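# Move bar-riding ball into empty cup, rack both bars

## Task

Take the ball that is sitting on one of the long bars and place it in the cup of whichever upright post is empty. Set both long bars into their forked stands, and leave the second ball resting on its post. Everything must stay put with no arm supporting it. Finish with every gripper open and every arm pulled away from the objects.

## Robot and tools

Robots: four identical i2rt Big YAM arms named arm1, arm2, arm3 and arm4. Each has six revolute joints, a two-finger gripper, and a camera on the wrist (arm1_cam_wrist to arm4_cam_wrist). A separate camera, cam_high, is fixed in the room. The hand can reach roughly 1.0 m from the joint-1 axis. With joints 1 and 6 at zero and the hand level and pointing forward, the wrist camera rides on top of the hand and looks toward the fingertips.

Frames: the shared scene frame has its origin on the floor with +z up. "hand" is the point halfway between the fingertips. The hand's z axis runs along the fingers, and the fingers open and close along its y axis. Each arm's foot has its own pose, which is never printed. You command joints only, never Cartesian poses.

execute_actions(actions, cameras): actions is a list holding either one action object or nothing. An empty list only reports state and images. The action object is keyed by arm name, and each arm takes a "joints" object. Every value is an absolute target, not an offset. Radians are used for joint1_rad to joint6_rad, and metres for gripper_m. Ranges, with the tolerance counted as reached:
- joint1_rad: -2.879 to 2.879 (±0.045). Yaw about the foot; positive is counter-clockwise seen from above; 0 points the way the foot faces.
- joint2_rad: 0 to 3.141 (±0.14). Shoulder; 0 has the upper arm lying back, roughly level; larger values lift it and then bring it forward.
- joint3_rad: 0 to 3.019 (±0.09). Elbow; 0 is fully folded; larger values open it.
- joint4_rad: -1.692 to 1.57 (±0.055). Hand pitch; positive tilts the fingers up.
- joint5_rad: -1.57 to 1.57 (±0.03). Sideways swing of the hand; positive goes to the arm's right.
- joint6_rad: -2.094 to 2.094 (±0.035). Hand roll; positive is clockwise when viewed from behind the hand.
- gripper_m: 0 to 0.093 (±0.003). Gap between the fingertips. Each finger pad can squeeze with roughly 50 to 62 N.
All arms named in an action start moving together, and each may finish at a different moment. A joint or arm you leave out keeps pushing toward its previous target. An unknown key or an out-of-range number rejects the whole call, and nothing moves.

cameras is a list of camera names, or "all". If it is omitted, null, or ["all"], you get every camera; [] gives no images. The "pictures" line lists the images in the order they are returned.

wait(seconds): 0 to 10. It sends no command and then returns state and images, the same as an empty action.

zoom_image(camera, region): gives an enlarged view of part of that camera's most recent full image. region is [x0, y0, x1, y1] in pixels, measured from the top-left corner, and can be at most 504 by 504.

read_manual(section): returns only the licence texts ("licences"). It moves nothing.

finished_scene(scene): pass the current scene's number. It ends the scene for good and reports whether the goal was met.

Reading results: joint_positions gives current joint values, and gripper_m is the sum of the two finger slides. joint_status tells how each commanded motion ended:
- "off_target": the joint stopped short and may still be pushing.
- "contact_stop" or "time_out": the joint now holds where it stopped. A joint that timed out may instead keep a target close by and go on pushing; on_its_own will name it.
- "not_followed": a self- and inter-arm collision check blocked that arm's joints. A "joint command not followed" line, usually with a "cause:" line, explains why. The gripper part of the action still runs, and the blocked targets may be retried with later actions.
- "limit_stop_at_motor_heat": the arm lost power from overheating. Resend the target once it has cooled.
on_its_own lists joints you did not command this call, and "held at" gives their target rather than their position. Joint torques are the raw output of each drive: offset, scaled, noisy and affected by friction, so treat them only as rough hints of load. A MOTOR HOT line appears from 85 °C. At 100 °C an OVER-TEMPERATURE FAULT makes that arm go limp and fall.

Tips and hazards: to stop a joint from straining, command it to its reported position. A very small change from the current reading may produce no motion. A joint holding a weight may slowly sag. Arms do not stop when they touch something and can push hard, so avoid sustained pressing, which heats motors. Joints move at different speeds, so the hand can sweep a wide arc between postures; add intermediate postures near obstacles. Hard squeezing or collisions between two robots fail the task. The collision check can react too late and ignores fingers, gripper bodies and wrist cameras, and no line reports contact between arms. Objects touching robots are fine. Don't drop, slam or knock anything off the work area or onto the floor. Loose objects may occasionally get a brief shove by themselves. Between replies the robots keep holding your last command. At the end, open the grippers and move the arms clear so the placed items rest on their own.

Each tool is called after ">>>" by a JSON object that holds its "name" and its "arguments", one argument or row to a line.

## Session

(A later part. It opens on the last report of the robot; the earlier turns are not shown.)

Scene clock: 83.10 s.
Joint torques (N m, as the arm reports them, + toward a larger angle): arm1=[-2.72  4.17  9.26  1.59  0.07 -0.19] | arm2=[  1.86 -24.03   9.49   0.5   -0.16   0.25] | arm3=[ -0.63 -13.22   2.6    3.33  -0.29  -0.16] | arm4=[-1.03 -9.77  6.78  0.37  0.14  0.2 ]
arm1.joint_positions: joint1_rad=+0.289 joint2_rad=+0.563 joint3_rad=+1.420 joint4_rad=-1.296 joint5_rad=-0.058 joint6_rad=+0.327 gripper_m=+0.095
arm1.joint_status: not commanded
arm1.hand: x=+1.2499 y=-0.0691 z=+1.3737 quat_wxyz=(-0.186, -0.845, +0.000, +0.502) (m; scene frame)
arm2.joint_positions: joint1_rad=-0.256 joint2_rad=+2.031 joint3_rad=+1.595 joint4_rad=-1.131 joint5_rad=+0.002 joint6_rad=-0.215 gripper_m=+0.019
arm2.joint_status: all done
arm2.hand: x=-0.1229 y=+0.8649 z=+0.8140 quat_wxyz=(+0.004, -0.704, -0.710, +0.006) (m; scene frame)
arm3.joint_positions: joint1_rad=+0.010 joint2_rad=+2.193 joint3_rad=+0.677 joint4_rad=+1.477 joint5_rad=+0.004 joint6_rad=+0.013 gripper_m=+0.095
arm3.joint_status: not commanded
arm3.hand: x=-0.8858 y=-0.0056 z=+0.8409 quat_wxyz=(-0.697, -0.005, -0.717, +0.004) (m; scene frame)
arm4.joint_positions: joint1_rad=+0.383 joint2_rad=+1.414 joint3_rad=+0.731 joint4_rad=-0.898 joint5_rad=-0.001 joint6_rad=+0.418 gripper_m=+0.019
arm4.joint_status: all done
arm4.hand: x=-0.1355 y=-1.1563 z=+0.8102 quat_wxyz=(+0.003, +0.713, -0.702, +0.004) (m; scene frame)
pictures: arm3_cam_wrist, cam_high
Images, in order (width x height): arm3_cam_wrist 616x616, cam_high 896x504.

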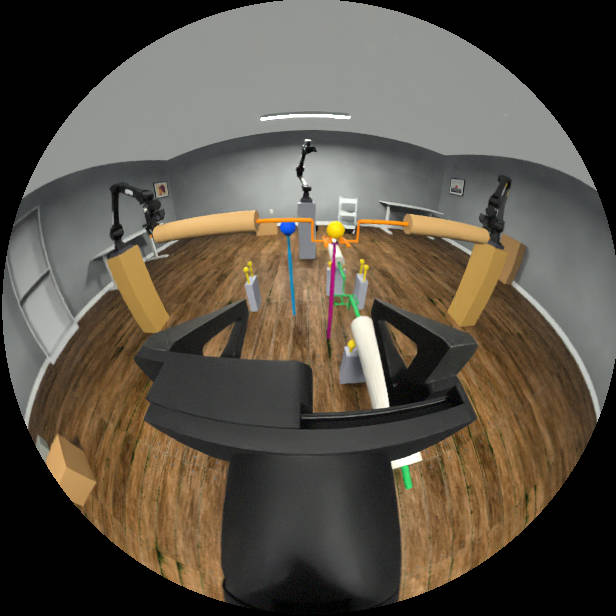

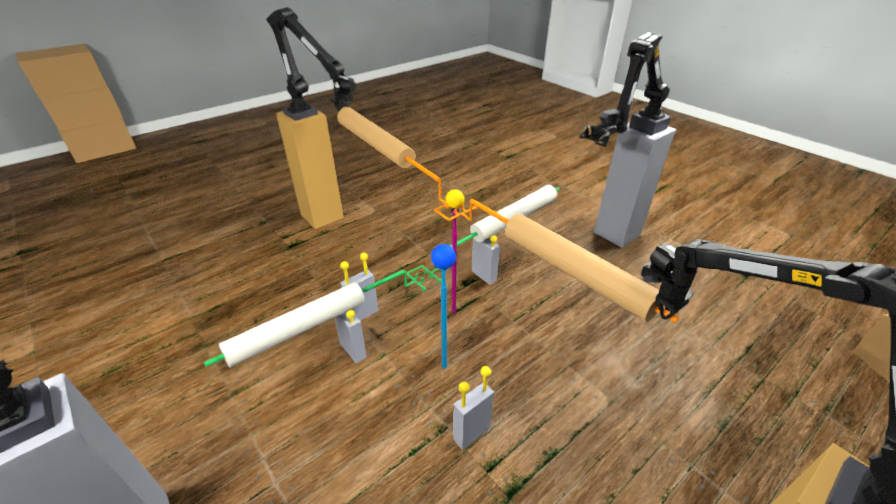

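>>> {"name": "execute_actions", "arguments": {
  "actions": [
    {"arm2":{"joints":{"joint2_rad":2.05,"joint3_rad":1.555,"joint4_rad":-1.05}},"arm4":{"joints":{"joint1_rad":0.36,"joint2_rad":1.465,"joint3_rad":0.692,"joint4_rad":-0.775}}}
  ],
  "cameras": ["cam_high"]
}}

>>> {"name": "execute_actions", "arguments": {
  "actions": [
    {"arm2":{"joints":{"joint2_rad":2.105,"joint3_rad":1.533,"joint4_rad":-0.97}},"arm4":{"joints":{"joint2_rad":1.568,"joint3_rad":0.66,"joint4_rad":-0.64}}}
  ],
  "cameras": ["arm3_cam_wrist","cam_high"]
}}

>>> {"name": "zoom_image", "arguments": {
  "camera": "arm3_cam_wrist",
  "region": [285,180,385,280]
}}

Scene clock: 92.90 s.
Joint torques (N m, as the arm reports them, + toward a larger angle): arm1=[-2.71  4.19  9.26  1.6   0.07 -0.19] | arm2=[  1.89 -23.13   8.75   0.41  -0.17   0.24] | arm3=[ -0.33 -13.41   2.52   3.34  -0.27  -0.17] | arm4=[-2.06 -9.86  5.82  0.78  0.11  0.33]
arm1.joint_positions: joint1_rad=+0.289 joint2_rad=+0.563 joint3_rad=+1.420 joint4_rad=-1.296 joint5_rad=-0.058 joint6_rad=+0.327 gripper_m=+0.095
arm1.joint_status: not commanded
arm1.hand: x=+1.2499 y=-0.0691 z=+1.3737 quat_wxyz=(-0.186, -0.845, +0.000, +0.502) (m; scene frame)
arm2.joint_positions: joint1_rad=-0.256 joint2_rad=+2.060 joint3_rad=+1.545 joint4_rad=-1.053 joint5_rad=+0.002 joint6_rad=-0.215 gripper_m=+0.019
arm2.joint_status: all done
arm2.hand: x=-0.1223 y=+0.8698 z=+0.7806 quat_wxyz=(+0.004, -0.704, -0.710, +0.006) (m; scene frame)
arm3.joint_positions: joint1_rad=+0.010 joint2_rad=+2.193 joint3_rad=+0.677 joint4_rad=+1.477 joint5_rad=+0.004 joint6_rad=+0.013 gripper_m=+0.095
arm3.joint_status: not commanded
arm3.hand: x=-0.8858 y=-0.0056 z=+0.8409 quat_wxyz=(-0.697, -0.005, -0.717, +0.004) (m; scene frame)
arm4.joint_positions: joint1_rad=+0.365 joint2_rad=+1.482 joint3_rad=+0.695 joint4_rad=-0.781 joint5_rad=+0.001 joint6_rad=+0.408 gripper_m=+0.019
arm4.joint_status: all done
arm4.hand: x=-0.1312 y=-1.1513 z=+0.7792 quat_wxyz=(+0.000, +0.710, -0.705, -0.001) (m; scene frame)
pictures: cam_high
Images, in order (width x height): cam_high 896x504.

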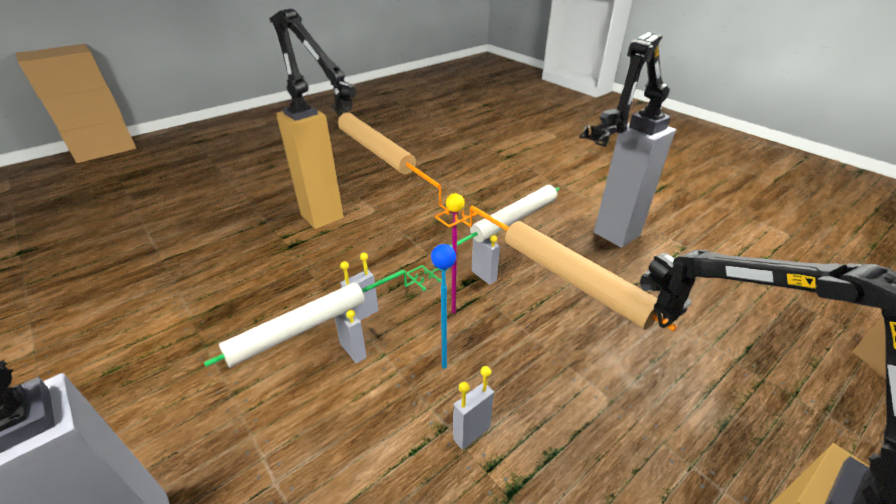

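Scene clock: 93.77 s.
Joint torques (N m, as the arm reports them, + toward a larger angle): arm1=[-2.73  4.19  9.26  1.59  0.07 -0.19] | arm2=[  1.79 -24.26   8.37   0.4   -0.14   0.24] | arm3=[ -0.49 -13.45   2.5    3.36  -0.28  -0.17] | arm4=[ -1.88 -11.57   4.88   0.85   0.12   0.33]
arm1.joint_positions: joint1_rad=+0.289 joint2_rad=+0.563 joint3_rad=+1.420 joint4_rad=-1.296 joint5_rad=-0.058 joint6_rad=+0.327 gripper_m=+0.095
arm1.joint_status: not commanded
arm1.hand: x=+1.2499 y=-0.0691 z=+1.3737 quat_wxyz=(-0.186, -0.845, +0.000, +0.502) (m; scene frame)
arm2.joint_positions: joint1_rad=-0.256 joint2_rad=+2.118 joint3_rad=+1.523 joint4_rad=-0.974 joint5_rad=+0.002 joint6_rad=-0.215 gripper_m=+0.019
arm2.joint_status: all done
arm2.hand: x=-0.1229 y=+0.8692 z=+0.7402 quat_wxyz=(+0.005, -0.704, -0.710, +0.005) (m; scene frame)
arm3.joint_positions: joint1_rad=+0.010 joint2_rad=+2.193 joint3_rad=+0.677 joint4_rad=+1.477 joint5_rad=+0.004 joint6_rad=+0.013 gripper_m=+0.095
arm3.joint_status: not commanded
arm3.hand: x=-0.8858 y=-0.0056 z=+0.8409 quat_wxyz=(-0.697, -0.005, -0.717, +0.004) (m; scene frame)
arm4.joint_positions: joint1_rad=+0.365 joint2_rad=+1.588 joint3_rad=+0.663 joint4_rad=-0.646 joint5_rad=+0.001 joint6_rad=+0.407 gripper_m=+0.019
arm4.joint_status: all done
arm4.hand: x=-0.1312 y=-1.1515 z=+0.7390 quat_wxyz=(+0.000, +0.710, -0.704, +0.000) (m; scene frame)
pictures: arm3_cam_wrist, cam_high
Images, in order (width x height): arm3_cam_wrist 616x616, cam_high 896x504.

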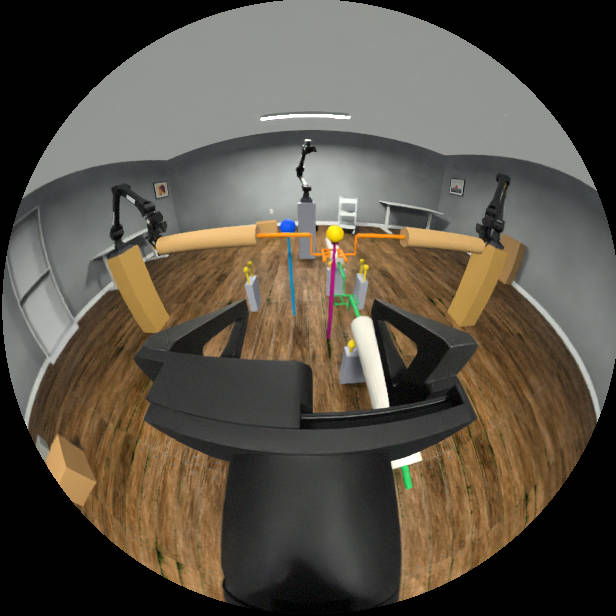

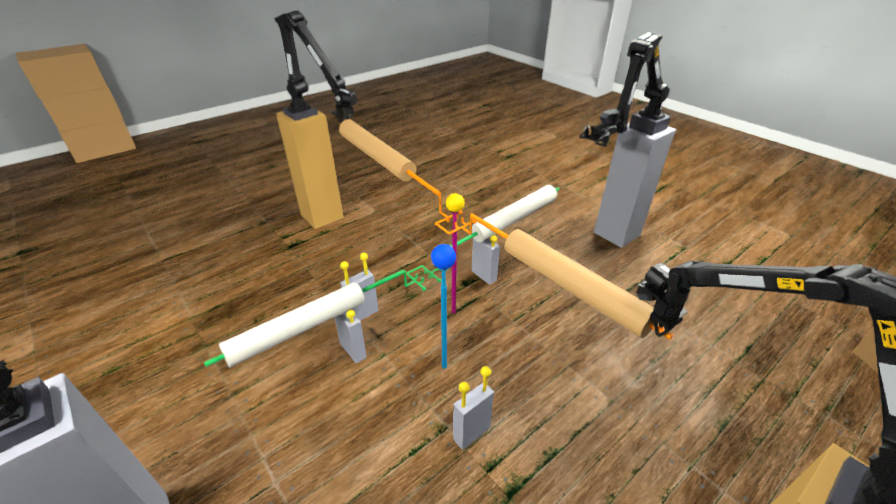

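Region (285, 180, 385, 280) of arm3_cam_wrist's 616x616 image, scaled by 5.040, with more detail than that image has.

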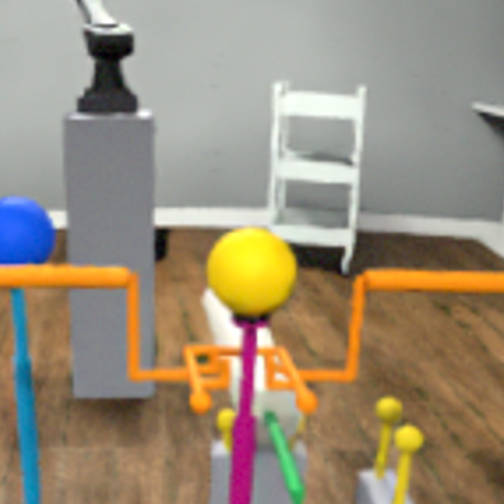

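Retreat to x≈0.02, rise, and return.

>>> {"name": "execute_actions", "arguments": {
  "actions": [
    {"arm2":{"joints":{"joint1_rad":-0.15,"joint2_rad":2.075,"joint3_rad":1.49,"joint4_rad":-0.955,"joint6_rad":-0.09}},"arm4":{"joints":{"joint1_rad":0.12,"joint2_rad":1.52,"joint3_rad":0.6,"joint4_rad":-0.632,"joint6_rad":0.17}}}
  ],
  "cameras": []
}}

>>> {"name": "execute_actions", "arguments": {
  "actions": [
    {"arm2":{"joints":{"joint1_rad":-0.04,"joint3_rad":1.48,"joint6_rad":0.02}},"arm4":{"joints":{"joint1_rad":-0.16,"joint3_rad":0.59,"joint6_rad":-0.1}}}
  ],
  "cameras": ["cam_high"]
}}

>>> {"name": "execute_actions", "arguments": {
  "actions": [
    {"arm2":{"joints":{"joint2_rad":2.0,"joint3_rad":1.535,"joint4_rad":-1.06}},"arm4":{"joints":{"joint2_rad":1.385,"joint3_rad":0.68,"joint4_rad":-0.83}}}
  ],
  "cameras": []
}}

>>> {"name": "execute_actions", "arguments": {
  "actions": [
    {"arm2":{"joints":{"joint2_rad":1.92,"joint3_rad":1.62,"joint4_rad":-1.215}},"arm4":{"joints":{"joint2_rad":1.265,"joint3_rad":0.76,"joint4_rad":-1.02}}}
  ],
  "cameras": ["cam_high"]
}}

>>> {"name": "execute_actions", "arguments": {
  "actions": [
    {"arm2":{"joints":{"joint1_rad":0.115,"joint6_rad":0.18}},"arm4":{"joints":{"joint1_rad":-0.357,"joint2_rad":1.335,"joint3_rad":0.82,"joint4_rad":-1.01,"joint6_rad":-0.3}}}
  ],
  "cameras": []
}}

>>> {"name": "execute_actions", "arguments": {
  "actions": [
    {"arm2":{"joints":{"joint1_rad":0.29,"joint6_rad":0.35}},"arm4":{"joints":{"joint1_rad":-0.588,"joint2_rad":1.485,"joint3_rad":0.99,"joint4_rad":-1.025,"joint6_rad":-0.53}}}
  ],
  "cameras": []
}}

>>> {"name": "execute_actions", "arguments": {
  "actions": [
    {"arm2":{"joints":{"joint1_rad":0.485,"joint6_rad":0.54}},"arm4":{"joints":{"joint1_rad":-0.71,"joint2_rad":1.705,"joint3_rad":1.295,"joint4_rad":-1.105,"joint6_rad":-0.66}}}
  ],
  "cameras": []
}}

>>> {"name": "execute_actions", "arguments": {
  "actions": [
    {"arm2":{"joints":{"joint2_rad":2.025,"joint3_rad":1.51,"joint4_rad":-1.035}},"arm4":{"joints":{"joint2_rad":1.82,"joint3_rad":1.17,"joint4_rad":-0.905}}}
  ],
  "cameras": []
}}

>>> {"name": "execute_actions", "arguments": {
  "actions": [
    {"arm2":{"joints":{"joint2_rad":2.15,"joint3_rad":1.475,"joint4_rad":-0.87}},"arm4":{"joints":{"joint2_rad":1.97,"joint3_rad":1.135,"joint4_rad":-0.715}}}
  ],
  "cameras": []
}}

>>> {"name": "execute_actions", "arguments": {
  "actions": [
    {"arm2":{"joints":{"joint2_rad":2.29,"joint4_rad":-0.73}},"arm4":{"joints":{"joint2_rad":2.14,"joint4_rad":-0.545}}}
  ],
  "cameras": []
}}

>>> {"name": "execute_actions", "arguments": {
  "actions": [
    {"arm2":{"joints":{"joint1_rad":0.52,"joint2_rad":2.3,"joint3_rad":1.245,"joint4_rad":-0.51,"joint6_rad":0.57}},"arm4":{"joints":{"joint1_rad":-0.585,"joint2_rad":2.3,"joint3_rad":1.295,"joint4_rad":-0.52,"joint6_rad":-0.53}}}
  ],
  "cameras": ["cam_high"]
}}

Scene clock: 113.67 s.
Joint torques (N m, as the arm reports them, + toward a larger angle): arm1=[-2.73  4.17  9.26  1.59  0.07 -0.19] | arm2=[ -0.18 -25.98   7.8   -0.04  -0.01   0.18] | arm3=[ -0.75 -13.51   2.57   3.26  -0.26  -0.19] | arm4=[ -1.4  -10.07   5.07   0.41  -0.01   0.25]
arm1.joint_positions: joint1_rad=+0.289 joint2_rad=+0.563 joint3_rad=+1.420 joint4_rad=-1.296 joint5_rad=-0.058 joint6_rad=+0.327 gripper_m=+0.095
arm1.joint_status: not commanded
arm1.hand: x=+1.2499 y=-0.0691 z=+1.3737 quat_wxyz=(-0.186, -0.845, +0.000, +0.502) (m; scene frame)
arm2.joint_positions: joint1_rad=-0.136 joint2_rad=+2.115 joint3_rad=+1.485 joint4_rad=-0.948 joint5_rad=-0.002 joint6_rad=-0.100 gripper_m=+0.019
arm2.joint_status: all done
arm2.hand: x=-0.0515 y=+0.8691 z=+0.7294 quat_wxyz=(+0.006, -0.703, -0.712, +0.001) (m; scene frame)
arm3.joint_positions: joint1_rad=+0.010 joint2_rad=+2.193 joint3_rad=+0.677 joint4_rad=+1.477 joint5_rad=+0.004 joint6_rad=+0.013 gripper_m=+0.095
arm3.joint_status: not commanded
arm3.hand: x=-0.8858 y=-0.0056 z=+0.8409 quat_wxyz=(-0.697, -0.005, -0.717, +0.004) (m; scene frame)
arm4.joint_positions: joint1_rad=+0.121 joint2_rad=+1.536 joint3_rad=+0.599 joint4_rad=-0.629 joint5_rad=+0.002 joint6_rad=+0.157 gripper_m=+0.019
arm4.joint_status: all done
arm4.hand: x=-0.0510 y=-1.1503 z=+0.7395 quat_wxyz=(-0.002, +0.712, -0.702, -0.001) (m; scene frame)
pictures: none
No camera images: the call's "cameras" was empty. Leave "cameras" out to get every camera's image.

Scene clock: 114.67 s.
Joint torques (N m, as the arm reports them, + toward a larger angle): arm1=[-2.71  4.17  9.26  1.59  0.07 -0.19] | arm2=[ -0.28 -25.99   7.55  -0.23   0.02   0.31] | arm3=[ -0.46 -13.4    2.5    3.38  -0.27  -0.18] | arm4=[-2.16 -9.31  4.67  0.4   0.07  0.31]
arm1.joint_positions: joint1_rad=+0.289 joint2_rad=+0.563 joint3_rad=+1.420 joint4_rad=-1.296 joint5_rad=-0.058 joint6_rad=+0.327 gripper_m=+0.095
arm1.joint_status: not commanded
arm1.hand: x=+1.2499 y=-0.0691 z=+1.3737 quat_wxyz=(-0.186, -0.845, +0.000, +0.502) (m; scene frame)
arm2.joint_positions: joint1_rad=-0.026 joint2_rad=+2.110 joint3_rad=+1.478 joint4_rad=-0.943 joint5_rad=-0.002 joint6_rad=+0.001 gripper_m=+0.019
arm2.joint_status: all done
arm2.hand: x=+0.0128 y=+0.8685 z=+0.7292 quat_wxyz=(+0.005, -0.699, -0.715, +0.002) (m; scene frame)
arm3.joint_positions: joint1_rad=+0.010 joint2_rad=+2.193 joint3_rad=+0.677 joint4_rad=+1.477 joint5_rad=+0.004 joint6_rad=+0.013 gripper_m=+0.095
arm3.joint_status: not commanded
arm3.hand: x=-0.8858 y=-0.0056 z=+0.8409 quat_wxyz=(-0.697, -0.005, -0.717, +0.004) (m; scene frame)
arm4.joint_positions: joint1_rad=-0.155 joint2_rad=+1.536 joint3_rad=+0.594 joint4_rad=-0.629 joint5_rad=+0.000 joint6_rad=-0.125 gripper_m=+0.019
arm4.joint_status: all done
arm4.hand: x=+0.0320 y=-1.1507 z=+0.7382 quat_wxyz=(+0.001, +0.714, -0.700, +0.000) (m; scene frame)
pictures: cam_high
Images, in order (width x height): cam_high 896x504.

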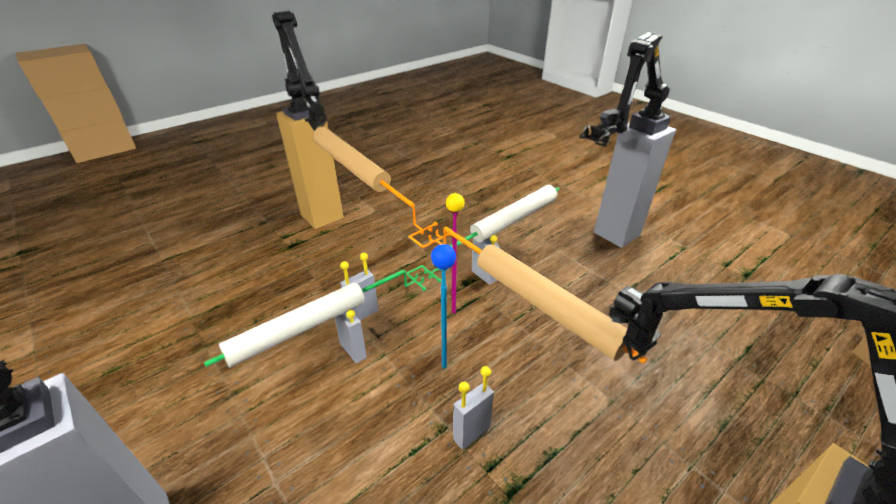

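Scene clock: 115.60 s.
Joint torques (N m, as the arm reports them, + toward a larger angle): arm1=[-2.71  4.18  9.26  1.59  0.07 -0.19] | arm2=[ -0.22 -23.16  10.84  -0.65   0.01   0.28] | arm3=[ -0.4  -13.31   2.56   3.31  -0.27  -0.17] | arm4=[-2.19 -7.87  9.   -0.25  0.06  0.36]
arm1.joint_positions: joint1_rad=+0.289 joint2_rad=+0.563 joint3_rad=+1.420 joint4_rad=-1.296 joint5_rad=-0.058 joint6_rad=+0.327 gripper_m=+0.095
arm1.joint_status: not commanded
arm1.hand: x=+1.2499 y=-0.0691 z=+1.3737 quat_wxyz=(-0.186, -0.845, +0.000, +0.502) (m; scene frame)
arm2.joint_positions: joint1_rad=-0.026 joint2_rad=+2.014 joint3_rad=+1.497 joint4_rad=-1.039 joint5_rad=-0.002 joint6_rad=+0.001 gripper_m=+0.019
arm2.joint_status: all done
arm2.hand: x=+0.0135 y=+0.8690 z=+0.7887 quat_wxyz=(-0.002, -0.699, -0.715, +0.008) (m; scene frame)
arm3.joint_positions: joint1_rad=+0.010 joint2_rad=+2.193 joint3_rad=+0.677 joint4_rad=+1.477 joint5_rad=+0.004 joint6_rad=+0.013 gripper_m=+0.095
arm3.joint_status: not commanded
arm3.hand: x=-0.8858 y=-0.0056 z=+0.8409 quat_wxyz=(-0.697, -0.005, -0.717, +0.004) (m; scene frame)
arm4.joint_positions: joint1_rad=-0.155 joint2_rad=+1.391 joint3_rad=+0.639 joint4_rad=-0.810 joint5_rad=+0.000 joint6_rad=-0.126 gripper_m=+0.019
arm4.joint_status: all done
arm4.hand: x=+0.0321 y=-1.1499 z=+0.7901 quat_wxyz=(-0.003, +0.714, -0.700, -0.003) (m; scene frame)
pictures: none
No camera images: the call's "cameras" was empty. Leave "cameras" out to get every camera's image.

Scene clock: 116.60 s.
Joint torques (N m, as the arm reports them, + toward a larger angle): arm1=[-2.71  4.19  9.26  1.6   0.07 -0.19] | arm2=[ -0.17 -22.74  11.83  -0.53   0.     0.29] | arm3=[ -0.6  -13.26   2.54   3.41  -0.29  -0.19] | arm4=[-1.67 -8.36 10.67 -0.38  0.09  0.34]
arm1.joint_positions: joint1_rad=+0.289 joint2_rad=+0.563 joint3_rad=+1.420 joint4_rad=-1.296 joint5_rad=-0.058 joint6_rad=+0.327 gripper_m=+0.095
arm1.joint_status: not commanded
arm1.hand: x=+1.2499 y=-0.0691 z=+1.3737 quat_wxyz=(-0.186, -0.845, +0.000, +0.502) (m; scene frame)
arm2.joint_positions: joint1_rad=-0.026 joint2_rad=+1.936 joint3_rad=+1.577 joint4_rad=-1.197 joint5_rad=-0.002 joint6_rad=+0.001 gripper_m=+0.019
arm2.joint_status: all done
arm2.hand: x=+0.0144 y=+0.8684 z=+0.8598 quat_wxyz=(-0.002, -0.699, -0.715, +0.008) (m; scene frame)
arm3.joint_positions: joint1_rad=+0.010 joint2_rad=+2.193 joint3_rad=+0.677 joint4_rad=+1.477 joint5_rad=+0.004 joint6_rad=+0.013 gripper_m=+0.095
arm3.joint_status: not commanded
arm3.hand: x=-0.8858 y=-0.0056 z=+0.8409 quat_wxyz=(-0.697, -0.005, -0.717, +0.004) (m; scene frame)
arm4.joint_positions: joint1_rad=-0.155 joint2_rad=+1.271 joint3_rad=+0.709 joint4_rad=-0.998 joint5_rad=+0.000 joint6_rad=-0.126 gripper_m=+0.019
arm4.joint_status: all done
arm4.hand: x=+0.0321 y=-1.1510 z=+0.8447 quat_wxyz=(-0.003, +0.714, -0.700, -0.004) (m; scene frame)
pictures: cam_high
Images, in order (width x height): cam_high 896x504.

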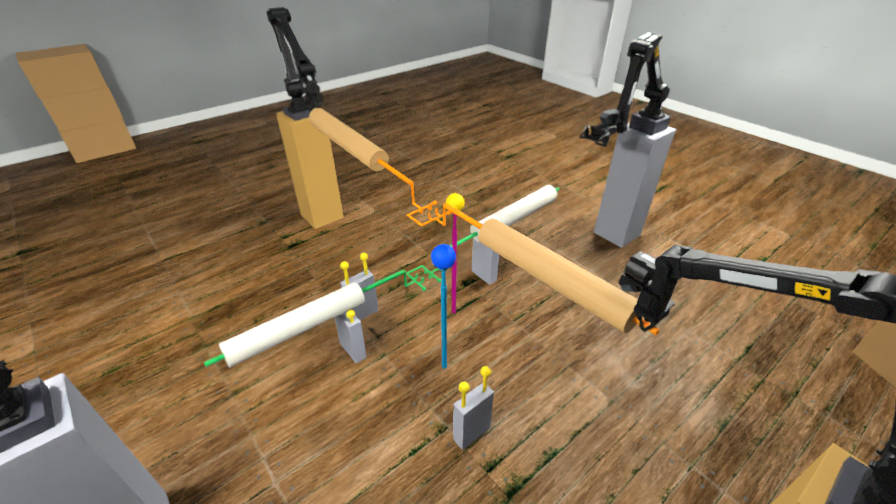

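Scene clock: 117.67 s.
Joint torques (N m, as the arm reports them, + toward a larger angle): arm1=[-2.71  4.16  9.26  1.6   0.07 -0.19] | arm2=[ -0.05 -22.85  11.93  -0.07   0.04   0.23] | arm3=[ -0.5  -13.26   2.55   3.32  -0.27  -0.18] | arm4=[-1.3  -9.35  9.87  0.    0.15  0.23]
arm1.joint_positions: joint1_rad=+0.289 joint2_rad=+0.563 joint3_rad=+1.420 joint4_rad=-1.296 joint5_rad=-0.058 joint6_rad=+0.327 gripper_m=+0.095
arm1.joint_status: not commanded
arm1.hand: x=+1.2499 y=-0.0691 z=+1.3737 quat_wxyz=(-0.186, -0.845, +0.000, +0.502) (m; scene frame)
arm2.joint_positions: joint1_rad=+0.127 joint2_rad=+1.936 joint3_rad=+1.577 joint4_rad=-1.207 joint5_rad=-0.003 joint6_rad=+0.167 gripper_m=+0.019
arm2.joint_status: all done
arm2.hand: x=+0.1024 y=+0.8799 z=+0.8588 quat_wxyz=(+0.002, -0.704, -0.710, +0.004) (m; scene frame)
arm3.joint_positions: joint1_rad=+0.010 joint2_rad=+2.193 joint3_rad=+0.677 joint4_rad=+1.477 joint5_rad=+0.004 joint6_rad=+0.013 gripper_m=+0.095
arm3.joint_status: not commanded
arm3.hand: x=-0.8858 y=-0.0056 z=+0.8409 quat_wxyz=(-0.697, -0.005, -0.717, +0.004) (m; scene frame)
arm4.joint_positions: joint1_rad=-0.355 joint2_rad=+1.349 joint3_rad=+0.779 joint4_rad=-1.000 joint5_rad=-0.002 joint6_rad=-0.316 gripper_m=+0.019
arm4.joint_status: all done
arm4.hand: x=+0.0979 y=-1.1385 z=+0.8444 quat_wxyz=(+0.001, +0.711, -0.703, -0.001) (m; scene frame)
pictures: none
No camera images: the call's "cameras" was empty. Leave "cameras" out to get every camera's image.

Scene clock: 118.73 s.
Joint torques (N m, as the arm reports them, + toward a larger angle): arm1=[-2.72  4.17  9.26  1.59  0.07 -0.19] | arm2=[  0.19 -22.56  11.9   -0.2    0.05   0.22] | arm3=[ -0.54 -13.3    2.52   3.34  -0.26  -0.17] | arm4=[ -2.02 -12.33   9.51   0.23   0.16   0.23]
arm1.joint_positions: joint1_rad=+0.289 joint2_rad=+0.563 joint3_rad=+1.420 joint4_rad=-1.296 joint5_rad=-0.058 joint6_rad=+0.327 gripper_m=+0.095
arm1.joint_status: not commanded
arm1.hand: x=+1.2499 y=-0.0691 z=+1.3737 quat_wxyz=(-0.186, -0.845, +0.000, +0.502) (m; scene frame)
arm2.joint_positions: joint1_rad=+0.301 joint2_rad=+1.936 joint3_rad=+1.577 joint4_rad=-1.205 joint5_rad=-0.002 joint6_rad=+0.338 gripper_m=+0.019
arm2.joint_status: all done
arm2.hand: x=+0.1997 y=+0.9054 z=+0.8577 quat_wxyz=(+0.001, -0.703, -0.711, +0.004) (m; scene frame)
arm3.joint_positions: joint1_rad=+0.010 joint2_rad=+2.193 joint3_rad=+0.677 joint4_rad=+1.477 joint5_rad=+0.004 joint6_rad=+0.013 gripper_m=+0.095
arm3.joint_status: not commanded
arm3.hand: x=-0.8858 y=-0.0056 z=+0.8409 quat_wxyz=(-0.697, -0.005, -0.717, +0.004) (m; scene frame)
arm4.joint_positions: joint1_rad=-0.583 joint2_rad=+1.505 joint3_rad=+0.958 joint4_rad=-1.016 joint5_rad=-0.004 joint6_rad=-0.547 gripper_m=+0.019
arm4.joint_status: all done
arm4.hand: x=+0.1996 y=-1.1115 z=+0.8498 quat_wxyz=(-0.003, +0.712, -0.702, -0.003) (m; scene frame)
pictures: none
No camera images: the call's "cameras" was empty. Leave "cameras" out to get every camera's image.

Scene clock: 119.87 s.
Joint torques (N m, as the arm reports them, + toward a larger angle): arm1=[-2.7   4.19  9.26  1.59  0.07 -0.19] | arm2=[  0.43 -22.92  11.87  -0.36  -0.03   0.18] | arm3=[ -0.46 -13.19   2.52   3.29  -0.27  -0.19] | arm4=[ -1.68 -16.19  10.76  -0.28   0.24   0.15]
arm1.joint_positions: joint1_rad=+0.289 joint2_rad=+0.563 joint3_rad=+1.420 joint4_rad=-1.296 joint5_rad=-0.058 joint6_rad=+0.327 gripper_m=+0.095
arm1.joint_status: not commanded
arm1.hand: x=+1.2499 y=-0.0691 z=+1.3737 quat_wxyz=(-0.186, -0.845, +0.000, +0.502) (m; scene frame)
arm2.joint_positions: joint1_rad=+0.493 joint2_rad=+1.936 joint3_rad=+1.577 joint4_rad=-1.202 joint5_rad=+0.000 joint6_rad=+0.531 gripper_m=+0.019
arm2.joint_status: all done
arm2.hand: x=+0.2998 y=+0.9526 z=+0.8565 quat_wxyz=(+0.000, -0.703, -0.711, +0.005) (m; scene frame)
arm3.joint_positions: joint1_rad=+0.010 joint2_rad=+2.193 joint3_rad=+0.677 joint4_rad=+1.477 joint5_rad=+0.004 joint6_rad=+0.013 gripper_m=+0.095
arm3.joint_status: not commanded
arm3.hand: x=-0.8858 y=-0.0056 z=+0.8409 quat_wxyz=(-0.697, -0.005, -0.717, +0.004) (m; scene frame)
arm4.joint_positions: joint1_rad=-0.702 joint2_rad=+1.729 joint3_rad=+1.245 joint4_rad=-1.091 joint5_rad=-0.004 joint6_rad=-0.668 gripper_m=+0.019
arm4.joint_status: all done
arm4.hand: x=+0.2947 y=-1.0637 z=+0.8514 quat_wxyz=(+0.003, +0.713, -0.701, -0.002) (m; scene frame)
pictures: none
No camera images: the call's "cameras" was empty. Leave "cameras" out to get every camera's image.

Scene clock: 120.90 s.
Joint torques (N m, as the arm reports them, + toward a larger angle): arm1=[-2.73  4.18  9.26  1.59  0.07 -0.19] | arm2=[  0.96 -24.58   8.47  -0.25  -0.2    0.21] | arm3=[ -0.89 -13.11   2.52   3.34  -0.26  -0.18] | arm4=[ -1.9  -17.36   6.64   0.4    0.27   0.2 ]
arm1.joint_positions: joint1_rad=+0.289 joint2_rad=+0.563 joint3_rad=+1.420 joint4_rad=-1.296 joint5_rad=-0.058 joint6_rad=+0.327 gripper_m=+0.095
arm1.joint_status: not commanded
arm1.hand: x=+1.2499 y=-0.0691 z=+1.3737 quat_wxyz=(-0.186, -0.845, +0.000, +0.502) (m; scene frame)
arm2.joint_positions: joint1_rad=+0.489 joint2_rad=+2.055 joint3_rad=+1.501 joint4_rad=-1.026 joint5_rad=+0.005 joint6_rad=+0.528 gripper_m=+0.019
arm2.joint_status: all done
arm2.hand: x=+0.2964 y=+0.9509 z=+0.7639 quat_wxyz=(+0.010, -0.703, -0.711, +0.005) (m; scene frame)
arm3.joint_positions: joint1_rad=+0.010 joint2_rad=+2.193 joint3_rad=+0.677 joint4_rad=+1.477 joint5_rad=+0.004 joint6_rad=+0.013 gripper_m=+0.095
arm3.joint_status: not commanded
arm3.hand: x=-0.8858 y=-0.0056 z=+0.8409 quat_wxyz=(-0.697, -0.005, -0.717, +0.004) (m; scene frame)
arm4.joint_positions: joint1_rad=-0.701 joint2_rad=+1.854 joint3_rad=+1.169 joint4_rad=-0.904 joint5_rad=-0.006 joint6_rad=-0.670 gripper_m=+0.019
arm4.joint_status: all done
arm4.hand: x=+0.2926 y=-1.0643 z=+0.7689 quat_wxyz=(+0.010, +0.714, -0.700, -0.002) (m; scene frame)
pictures: none
No camera images: the call's "cameras" was empty. Leave "cameras" out to get every camera's image.

Scene clock: 121.90 s.
Joint torques (N m, as the arm reports them, + toward a larger angle): arm1=[-2.69  4.19  9.26  1.59  0.07 -0.19] | arm2=[  0.77 -25.32   7.51   0.04  -0.13   0.22] | arm3=[ -0.36 -13.41   2.5    3.23  -0.26  -0.16] | arm4=[ -2.9  -18.29   5.51   0.45   0.25   0.21]
arm1.joint_positions: joint1_rad=+0.289 joint2_rad=+0.563 joint3_rad=+1.420 joint4_rad=-1.296 joint5_rad=-0.058 joint6_rad=+0.327 gripper_m=+0.095
arm1.joint_status: not commanded
arm1.hand: x=+1.2499 y=-0.0691 z=+1.3737 quat_wxyz=(-0.186, -0.845, +0.000, +0.502) (m; scene frame)
arm2.joint_positions: joint1_rad=+0.489 joint2_rad=+2.176 joint3_rad=+1.467 joint4_rad=-0.866 joint5_rad=+0.003 joint6_rad=+0.527 gripper_m=+0.019
arm2.joint_status: all done
arm2.hand: x=+0.2966 y=+0.9499 z=+0.6858 quat_wxyz=(+0.007, -0.703, -0.711, +0.005) (m; scene frame)
arm3.joint_positions: joint1_rad=+0.010 joint2_rad=+2.193 joint3_rad=+0.677 joint4_rad=+1.477 joint5_rad=+0.004 joint6_rad=+0.013 gripper_m=+0.095
arm3.joint_status: not commanded
arm3.hand: x=-0.8858 y=-0.0056 z=+0.8409 quat_wxyz=(-0.697, -0.005, -0.717, +0.004) (m; scene frame)
arm4.joint_positions: joint1_rad=-0.703 joint2_rad=+2.005 joint3_rad=+1.135 joint4_rad=-0.717 joint5_rad=-0.004 joint6_rad=-0.670 gripper_m=+0.019
arm4.joint_status: all done
arm4.hand: x=+0.2942 y=-1.0646 z=+0.6891 quat_wxyz=(+0.009, +0.713, -0.701, -0.001) (m; scene frame)
pictures: none
No camera images: the call's "cameras" was empty. Leave "cameras" out to get every camera's image.

Scene clock: 122.90 s.
Joint torques (N m, as the arm reports them, + toward a larger angle): arm1=[-2.72  4.21  9.26  1.59  0.07 -0.19] | arm2=[  1.43 -25.1    6.99  -0.21  -0.17   0.25] | arm3=[ -0.77 -13.05   2.45   3.37  -0.26  -0.16] | arm4=[ -2.06 -18.72   4.62   0.27   0.32   0.13]
arm1.joint_positions: joint1_rad=+0.289 joint2_rad=+0.563 joint3_rad=+1.420 joint4_rad=-1.296 joint5_rad=-0.058 joint6_rad=+0.327 gripper_m=+0.095
arm1.joint_status: not commanded
arm1.hand: x=+1.2499 y=-0.0691 z=+1.3737 quat_wxyz=(-0.186, -0.845, +0.000, +0.502) (m; scene frame)
arm2.joint_positions: joint1_rad=+0.486 joint2_rad=+2.309 joint3_rad=+1.464 joint4_rad=-0.721 joint5_rad=+0.004 joint6_rad=+0.524 gripper_m=+0.019
arm2.joint_status: all done
arm2.hand: x=+0.2932 y=+0.9493 z=+0.6098 quat_wxyz=(+0.003, -0.703, -0.711, +0.007) (m; scene frame)
arm3.joint_positions: joint1_rad=+0.010 joint2_rad=+2.193 joint3_rad=+0.677 joint4_rad=+1.477 joint5_rad=+0.004 joint6_rad=+0.013 gripper_m=+0.095
arm3.joint_status: not commanded
arm3.hand: x=-0.8858 y=-0.0056 z=+0.8409 quat_wxyz=(-0.697, -0.005, -0.717, +0.004) (m; scene frame)
arm4.joint_positions: joint1_rad=-0.697 joint2_rad=+2.170 joint3_rad=+1.129 joint4_rad=-0.541 joint5_rad=-0.006 joint6_rad=-0.668 gripper_m=+0.019
arm4.joint_status: all done
arm4.hand: x=+0.2896 y=-1.0653 z=+0.6105 quat_wxyz=(+0.007, +0.715, -0.700, -0.003) (m; scene frame)
pictures: none
No camera images: the call's "cameras" was empty. Leave "cameras" out to get every camera's image.

Scene clock: 124.03 s.
Joint torques (N m, as the arm reports them, + toward a larger angle): arm1=[-2.71  4.19  9.26  1.59  0.07 -0.2 ] | arm2=[  1.99 -21.82   4.76  -0.2   -0.14   0.29] | arm3=[ -0.73 -13.32   2.59   3.27  -0.26  -0.17] | arm4=[ -2.8  -18.97   5.94   0.41   0.44   0.16]
arm1.joint_positions: joint1_rad=+0.289 joint2_rad=+0.563 joint3_rad=+1.420 joint4_rad=-1.296 joint5_rad=-0.058 joint6_rad=+0.327 gripper_m=+0.095
arm1.joint_status: not commanded
arm1.hand: x=+1.2499 y=-0.0691 z=+1.3737 quat_wxyz=(-0.186, -0.845, +0.000, +0.502) (m; scene frame)
arm2.joint_positions: joint1_rad=+0.512 joint2_rad=+2.309 joint3_rad=+1.242 joint4_rad=-0.501 joint5_rad=+0.004 joint6_rad=+0.551 gripper_m=+0.019
arm2.joint_status: all done
arm2.hand: x=+0.2689 y=+1.0164 z=+0.5614 quat_wxyz=(+0.004, -0.703, -0.711, +0.006) (m; scene frame)
arm3.joint_positions: joint1_rad=+0.010 joint2_rad=+2.193 joint3_rad=+0.677 joint4_rad=+1.477 joint5_rad=+0.004 joint6_rad=+0.013 gripper_m=+0.095
arm3.joint_status: not commanded
arm3.hand: x=-0.8858 y=-0.0056 z=+0.8409 quat_wxyz=(-0.697, -0.005, -0.717, +0.004) (m; scene frame)
arm4.joint_positions: joint1_rad=-0.572 joint2_rad=+2.325 joint3_rad=+1.272 joint4_rad=-0.517 joint5_rad=-0.007 joint6_rad=-0.536 gripper_m=+0.019
arm4.joint_status: all done
arm4.hand: x=+0.2584 y=-0.9990 z=+0.5637 quat_wxyz=(+0.001, +0.712, -0.702, -0.004) (m; scene frame)
pictures: cam_high
Images, in order (width x height): cam_high 896x504.

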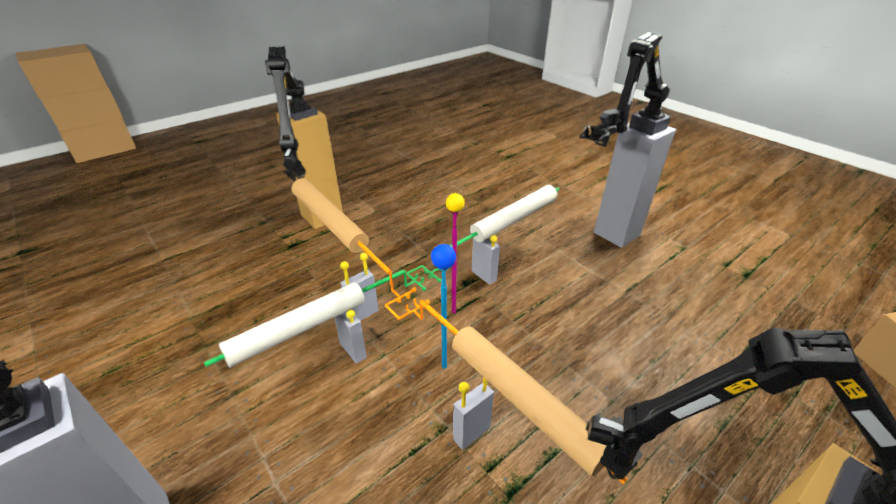

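>>> {"name": "execute_actions", "arguments": {
  "actions": [
    {"arm2":{"joints":{"joint2_rad":2.45,"joint3_rad":1.34,"joint4_rad":-0.41}},"arm4":{"joints":{"joint2_rad":2.45,"joint3_rad":1.365,"joint4_rad":-0.425}}}
  ],
  "cameras": []
}}

>>> {"name": "execute_actions", "arguments": {
  "actions": [
    {"arm2":{"joints":{"joint2_rad":2.572,"joint3_rad":1.405,"joint4_rad":-0.35}},"arm4":{"joints":{"joint2_rad":2.57,"joint3_rad":1.42,"joint4_rad":-0.36}}}
  ],
  "cameras": []
}}

>>> {"name": "execute_actions", "arguments": {
  "actions": [
    {"arm2":{"joints":{"gripper_m":0.09}},"arm4":{"joints":{"gripper_m":0.09}}}
  ],
  "cameras": []
}}

>>> {"name": "execute_actions", "arguments": {
  "actions": [
    {"arm2":{"joints":{"joint2_rad":2.3,"joint3_rad":1.03,"joint4_rad":-0.5}},"arm4":{"joints":{"joint2_rad":2.3,"joint3_rad":1.05,"joint4_rad":-0.5}}}
  ],
  "cameras": ["cam_high"]
}}

Scene clock: 145.33 s.
Joint torques (N m, as the arm reports them, + toward a larger angle): arm1=[-2.72  4.2   9.26  1.59  0.07 -0.19] | arm2=[  1.64 -23.4    5.26   0.18  -0.04   0.23] | arm3=[ -0.57 -13.34   2.56   3.36  -0.25  -0.19] | arm4=[ -2.22 -19.96   6.06   0.38   0.15   0.19]
arm1.joint_positions: joint1_rad=+0.289 joint2_rad=+0.563 joint3_rad=+1.420 joint4_rad=-1.296 joint5_rad=-0.058 joint6_rad=+0.327 gripper_m=+0.095
arm1.joint_status: not commanded
arm1.hand: x=+1.2499 y=-0.0691 z=+1.3737 quat_wxyz=(-0.186, -0.845, +0.000, +0.502) (m; scene frame)
arm2.joint_positions: joint1_rad=+0.517 joint2_rad=+2.466 joint3_rad=+1.320 joint4_rad=-0.410 joint5_rad=+0.001 joint6_rad=+0.555 gripper_m=+0.019
arm2.joint_status: all done
arm2.hand: x=+0.2755 y=+1.0103 z=+0.4975 quat_wxyz=(-0.003, -0.703, -0.711, +0.006) (m; scene frame)
arm3.joint_positions: joint1_rad=+0.010 joint2_rad=+2.193 joint3_rad=+0.677 joint4_rad=+1.477 joint5_rad=+0.004 joint6_rad=+0.013 gripper_m=+0.095
arm3.joint_status: not commanded
arm3.hand: x=-0.8858 y=-0.0056 z=+0.8409 quat_wxyz=(-0.697, -0.005, -0.717, +0.004) (m; scene frame)
arm4.joint_positions: joint1_rad=-0.580 joint2_rad=+2.483 joint3_rad=+1.333 joint4_rad=-0.426 joint5_rad=-0.002 joint6_rad=-0.545 gripper_m=+0.019
arm4.joint_status: all done
arm4.hand: x=+0.2611 y=-1.0034 z=+0.4953 quat_wxyz=(+0.004, +0.712, -0.702, -0.001) (m; scene frame)
pictures: none
No camera images: the call's "cameras" was empty. Leave "cameras" out to get every camera's image.

Scene clock: 146.20 s.
Joint torques (N m, as the arm reports them, + toward a larger angle): arm1=[-2.71  4.18  9.27  1.6   0.07 -0.19] | arm2=[  1.61 -23.16   5.01   0.57  -0.04   0.22] | arm3=[ -0.34 -13.24   2.52   3.26  -0.26  -0.17] | arm4=[ -1.12 -19.29   5.53   0.91   0.17   0.24]
arm1.joint_positions: joint1_rad=+0.289 joint2_rad=+0.563 joint3_rad=+1.420 joint4_rad=-1.296 joint5_rad=-0.058 joint6_rad=+0.327 gripper_m=+0.095
arm1.joint_status: not commanded
arm1.hand: x=+1.2499 y=-0.0691 z=+1.3737 quat_wxyz=(-0.186, -0.845, +0.000, +0.502) (m; scene frame)
arm2.joint_positions: joint1_rad=+0.518 joint2_rad=+2.581 joint3_rad=+1.382 joint4_rad=-0.357 joint5_rad=+0.000 joint6_rad=+0.556 gripper_m=+0.019
arm2.joint_status: all done
arm2.hand: x=+0.2760 y=+1.0105 z=+0.4497 quat_wxyz=(-0.003, -0.703, -0.711, +0.006) (m; scene frame)
arm3.joint_positions: joint1_rad=+0.010 joint2_rad=+2.193 joint3_rad=+0.677 joint4_rad=+1.477 joint5_rad=+0.004 joint6_rad=+0.013 gripper_m=+0.095
arm3.joint_status: not commanded
arm3.hand: x=-0.8858 y=-0.0056 z=+0.8409 quat_wxyz=(-0.697, -0.005, -0.717, +0.004) (m; scene frame)
arm4.joint_positions: joint1_rad=-0.578 joint2_rad=+2.592 joint3_rad=+1.390 joint4_rad=-0.369 joint5_rad=-0.003 joint6_rad=-0.544 gripper_m=+0.019
arm4.joint_status: all done
arm4.hand: x=+0.2606 y=-1.0028 z=+0.4496 quat_wxyz=(+0.001, +0.713, -0.702, -0.002) (m; scene frame)
pictures: none
No camera images: the call's "cameras" was empty. Leave "cameras" out to get every camera's image.

Scene clock: 146.93 s.
Joint torques (N m, as the arm reports them, + toward a larger angle): arm1=[-2.72  4.21  9.27  1.59  0.07 -0.19] | arm2=[  1.3  -22.85   4.89   0.62  -0.04   0.21] | arm3=[ -0.78 -13.7    2.53   3.32  -0.27  -0.19] | arm4=[ -2.37 -19.26   5.12   1.09   0.12   0.15]
arm1.joint_positions: joint1_rad=+0.289 joint2_rad=+0.563 joint3_rad=+1.420 joint4_rad=-1.296 joint5_rad=-0.058 joint6_rad=+0.327 gripper_m=+0.095
arm1.joint_status: not commanded
arm1.hand: x=+1.2499 y=-0.0691 z=+1.3737 quat_wxyz=(-0.186, -0.845, +0.000, +0.502) (m; scene frame)
arm2.joint_positions: joint1_rad=+0.518 joint2_rad=+2.580 joint3_rad=+1.386 joint4_rad=-0.357 joint5_rad=+0.000 joint6_rad=+0.557 gripper_m=+0.090
arm2.joint_status: all done
arm2.hand: x=+0.2773 y=+1.0082 z=+0.4506 quat_wxyz=(-0.005, -0.703, -0.711, +0.006) (m; scene frame)
arm3.joint_positions: joint1_rad=+0.010 joint2_rad=+2.193 joint3_rad=+0.677 joint4_rad=+1.477 joint5_rad=+0.004 joint6_rad=+0.013 gripper_m=+0.095
arm3.joint_status: not commanded
arm3.hand: x=-0.8858 y=-0.0056 z=+0.8409 quat_wxyz=(-0.697, -0.005, -0.717, +0.004) (m; scene frame)
arm4.joint_positions: joint1_rad=-0.579 joint2_rad=+2.578 joint3_rad=+1.395 joint4_rad=-0.369 joint5_rad=-0.002 joint6_rad=-0.539 gripper_m=+0.090
arm4.joint_status: all done
arm4.hand: x=+0.2657 y=-0.9948 z=+0.4573 quat_wxyz=(-0.008, +0.711, -0.703, -0.004) (m; scene frame)
pictures: none
No camera images: the call's "cameras" was empty. Leave "cameras" out to get every camera's image.

Scene clock: 148.07 s.
Joint torques (N m, as the arm reports them, + toward a larger angle): arm1=[-2.73  4.19  9.26  1.59  0.07 -0.2 ] | arm2=[  1.51 -16.23   2.79  -0.37  -0.03   0.23] | arm3=[ -0.57 -13.17   2.51   3.35  -0.25  -0.18] | arm4=[ -2.41 -14.74   2.57  -0.13   0.07   0.17]
arm1.joint_positions: joint1_rad=+0.289 joint2_rad=+0.563 joint3_rad=+1.420 joint4_rad=-1.296 joint5_rad=-0.058 joint6_rad=+0.327 gripper_m=+0.095
arm1.joint_status: not commanded
arm1.hand: x=+1.2499 y=-0.0691 z=+1.3737 quat_wxyz=(-0.186, -0.845, +0.000, +0.502) (m; scene frame)
arm2.joint_positions: joint1_rad=+0.518 joint2_rad=+2.280 joint3_rad=+1.027 joint4_rad=-0.494 joint5_rad=+0.000 joint6_rad=+0.558 gripper_m=+0.090
arm2.joint_status: all done
arm2.hand: x=+0.2100 y=+1.1156 z=+0.5468 quat_wxyz=(+0.090, -0.701, -0.707, -0.015) (m; scene frame)
arm3.joint_positions: joint1_rad=+0.010 joint2_rad=+2.193 joint3_rad=+0.677 joint4_rad=+1.477 joint5_rad=+0.004 joint6_rad=+0.013 gripper_m=+0.095
arm3.joint_status: not commanded
arm3.hand: x=-0.8858 y=-0.0056 z=+0.8409 quat_wxyz=(-0.697, -0.005, -0.717, +0.004) (m; scene frame)
arm4.joint_positions: joint1_rad=-0.579 joint2_rad=+2.293 joint3_rad=+1.052 joint4_rad=-0.493 joint5_rad=-0.002 joint6_rad=-0.539 gripper_m=+0.090
arm4.joint_status: all done
arm4.hand: x=+0.2052 y=-1.0986 z=+0.5472 quat_wxyz=(+0.079, +0.708, -0.701, +0.019) (m; scene frame)
pictures: cam_high
Images, in order (width x height): cam_high 896x504.

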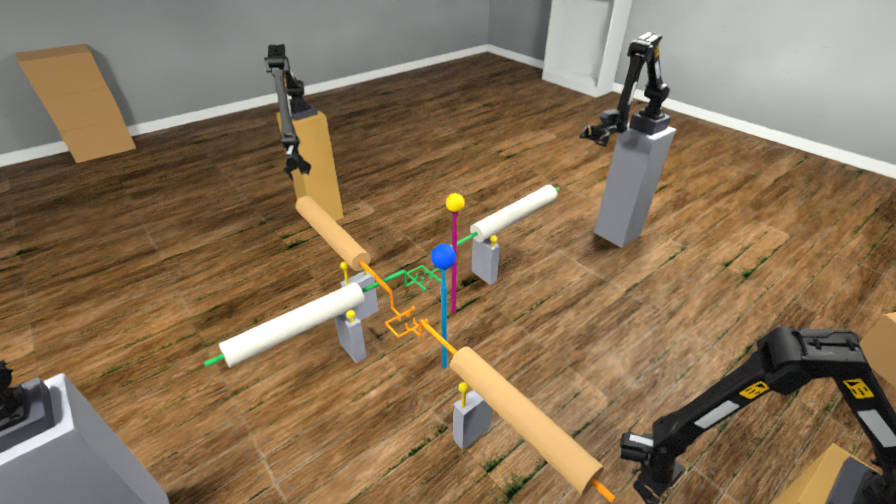

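>>> {"name": "finished_scene", "arguments": {
  "scene": 2
}}

The scene is finished: the task was done.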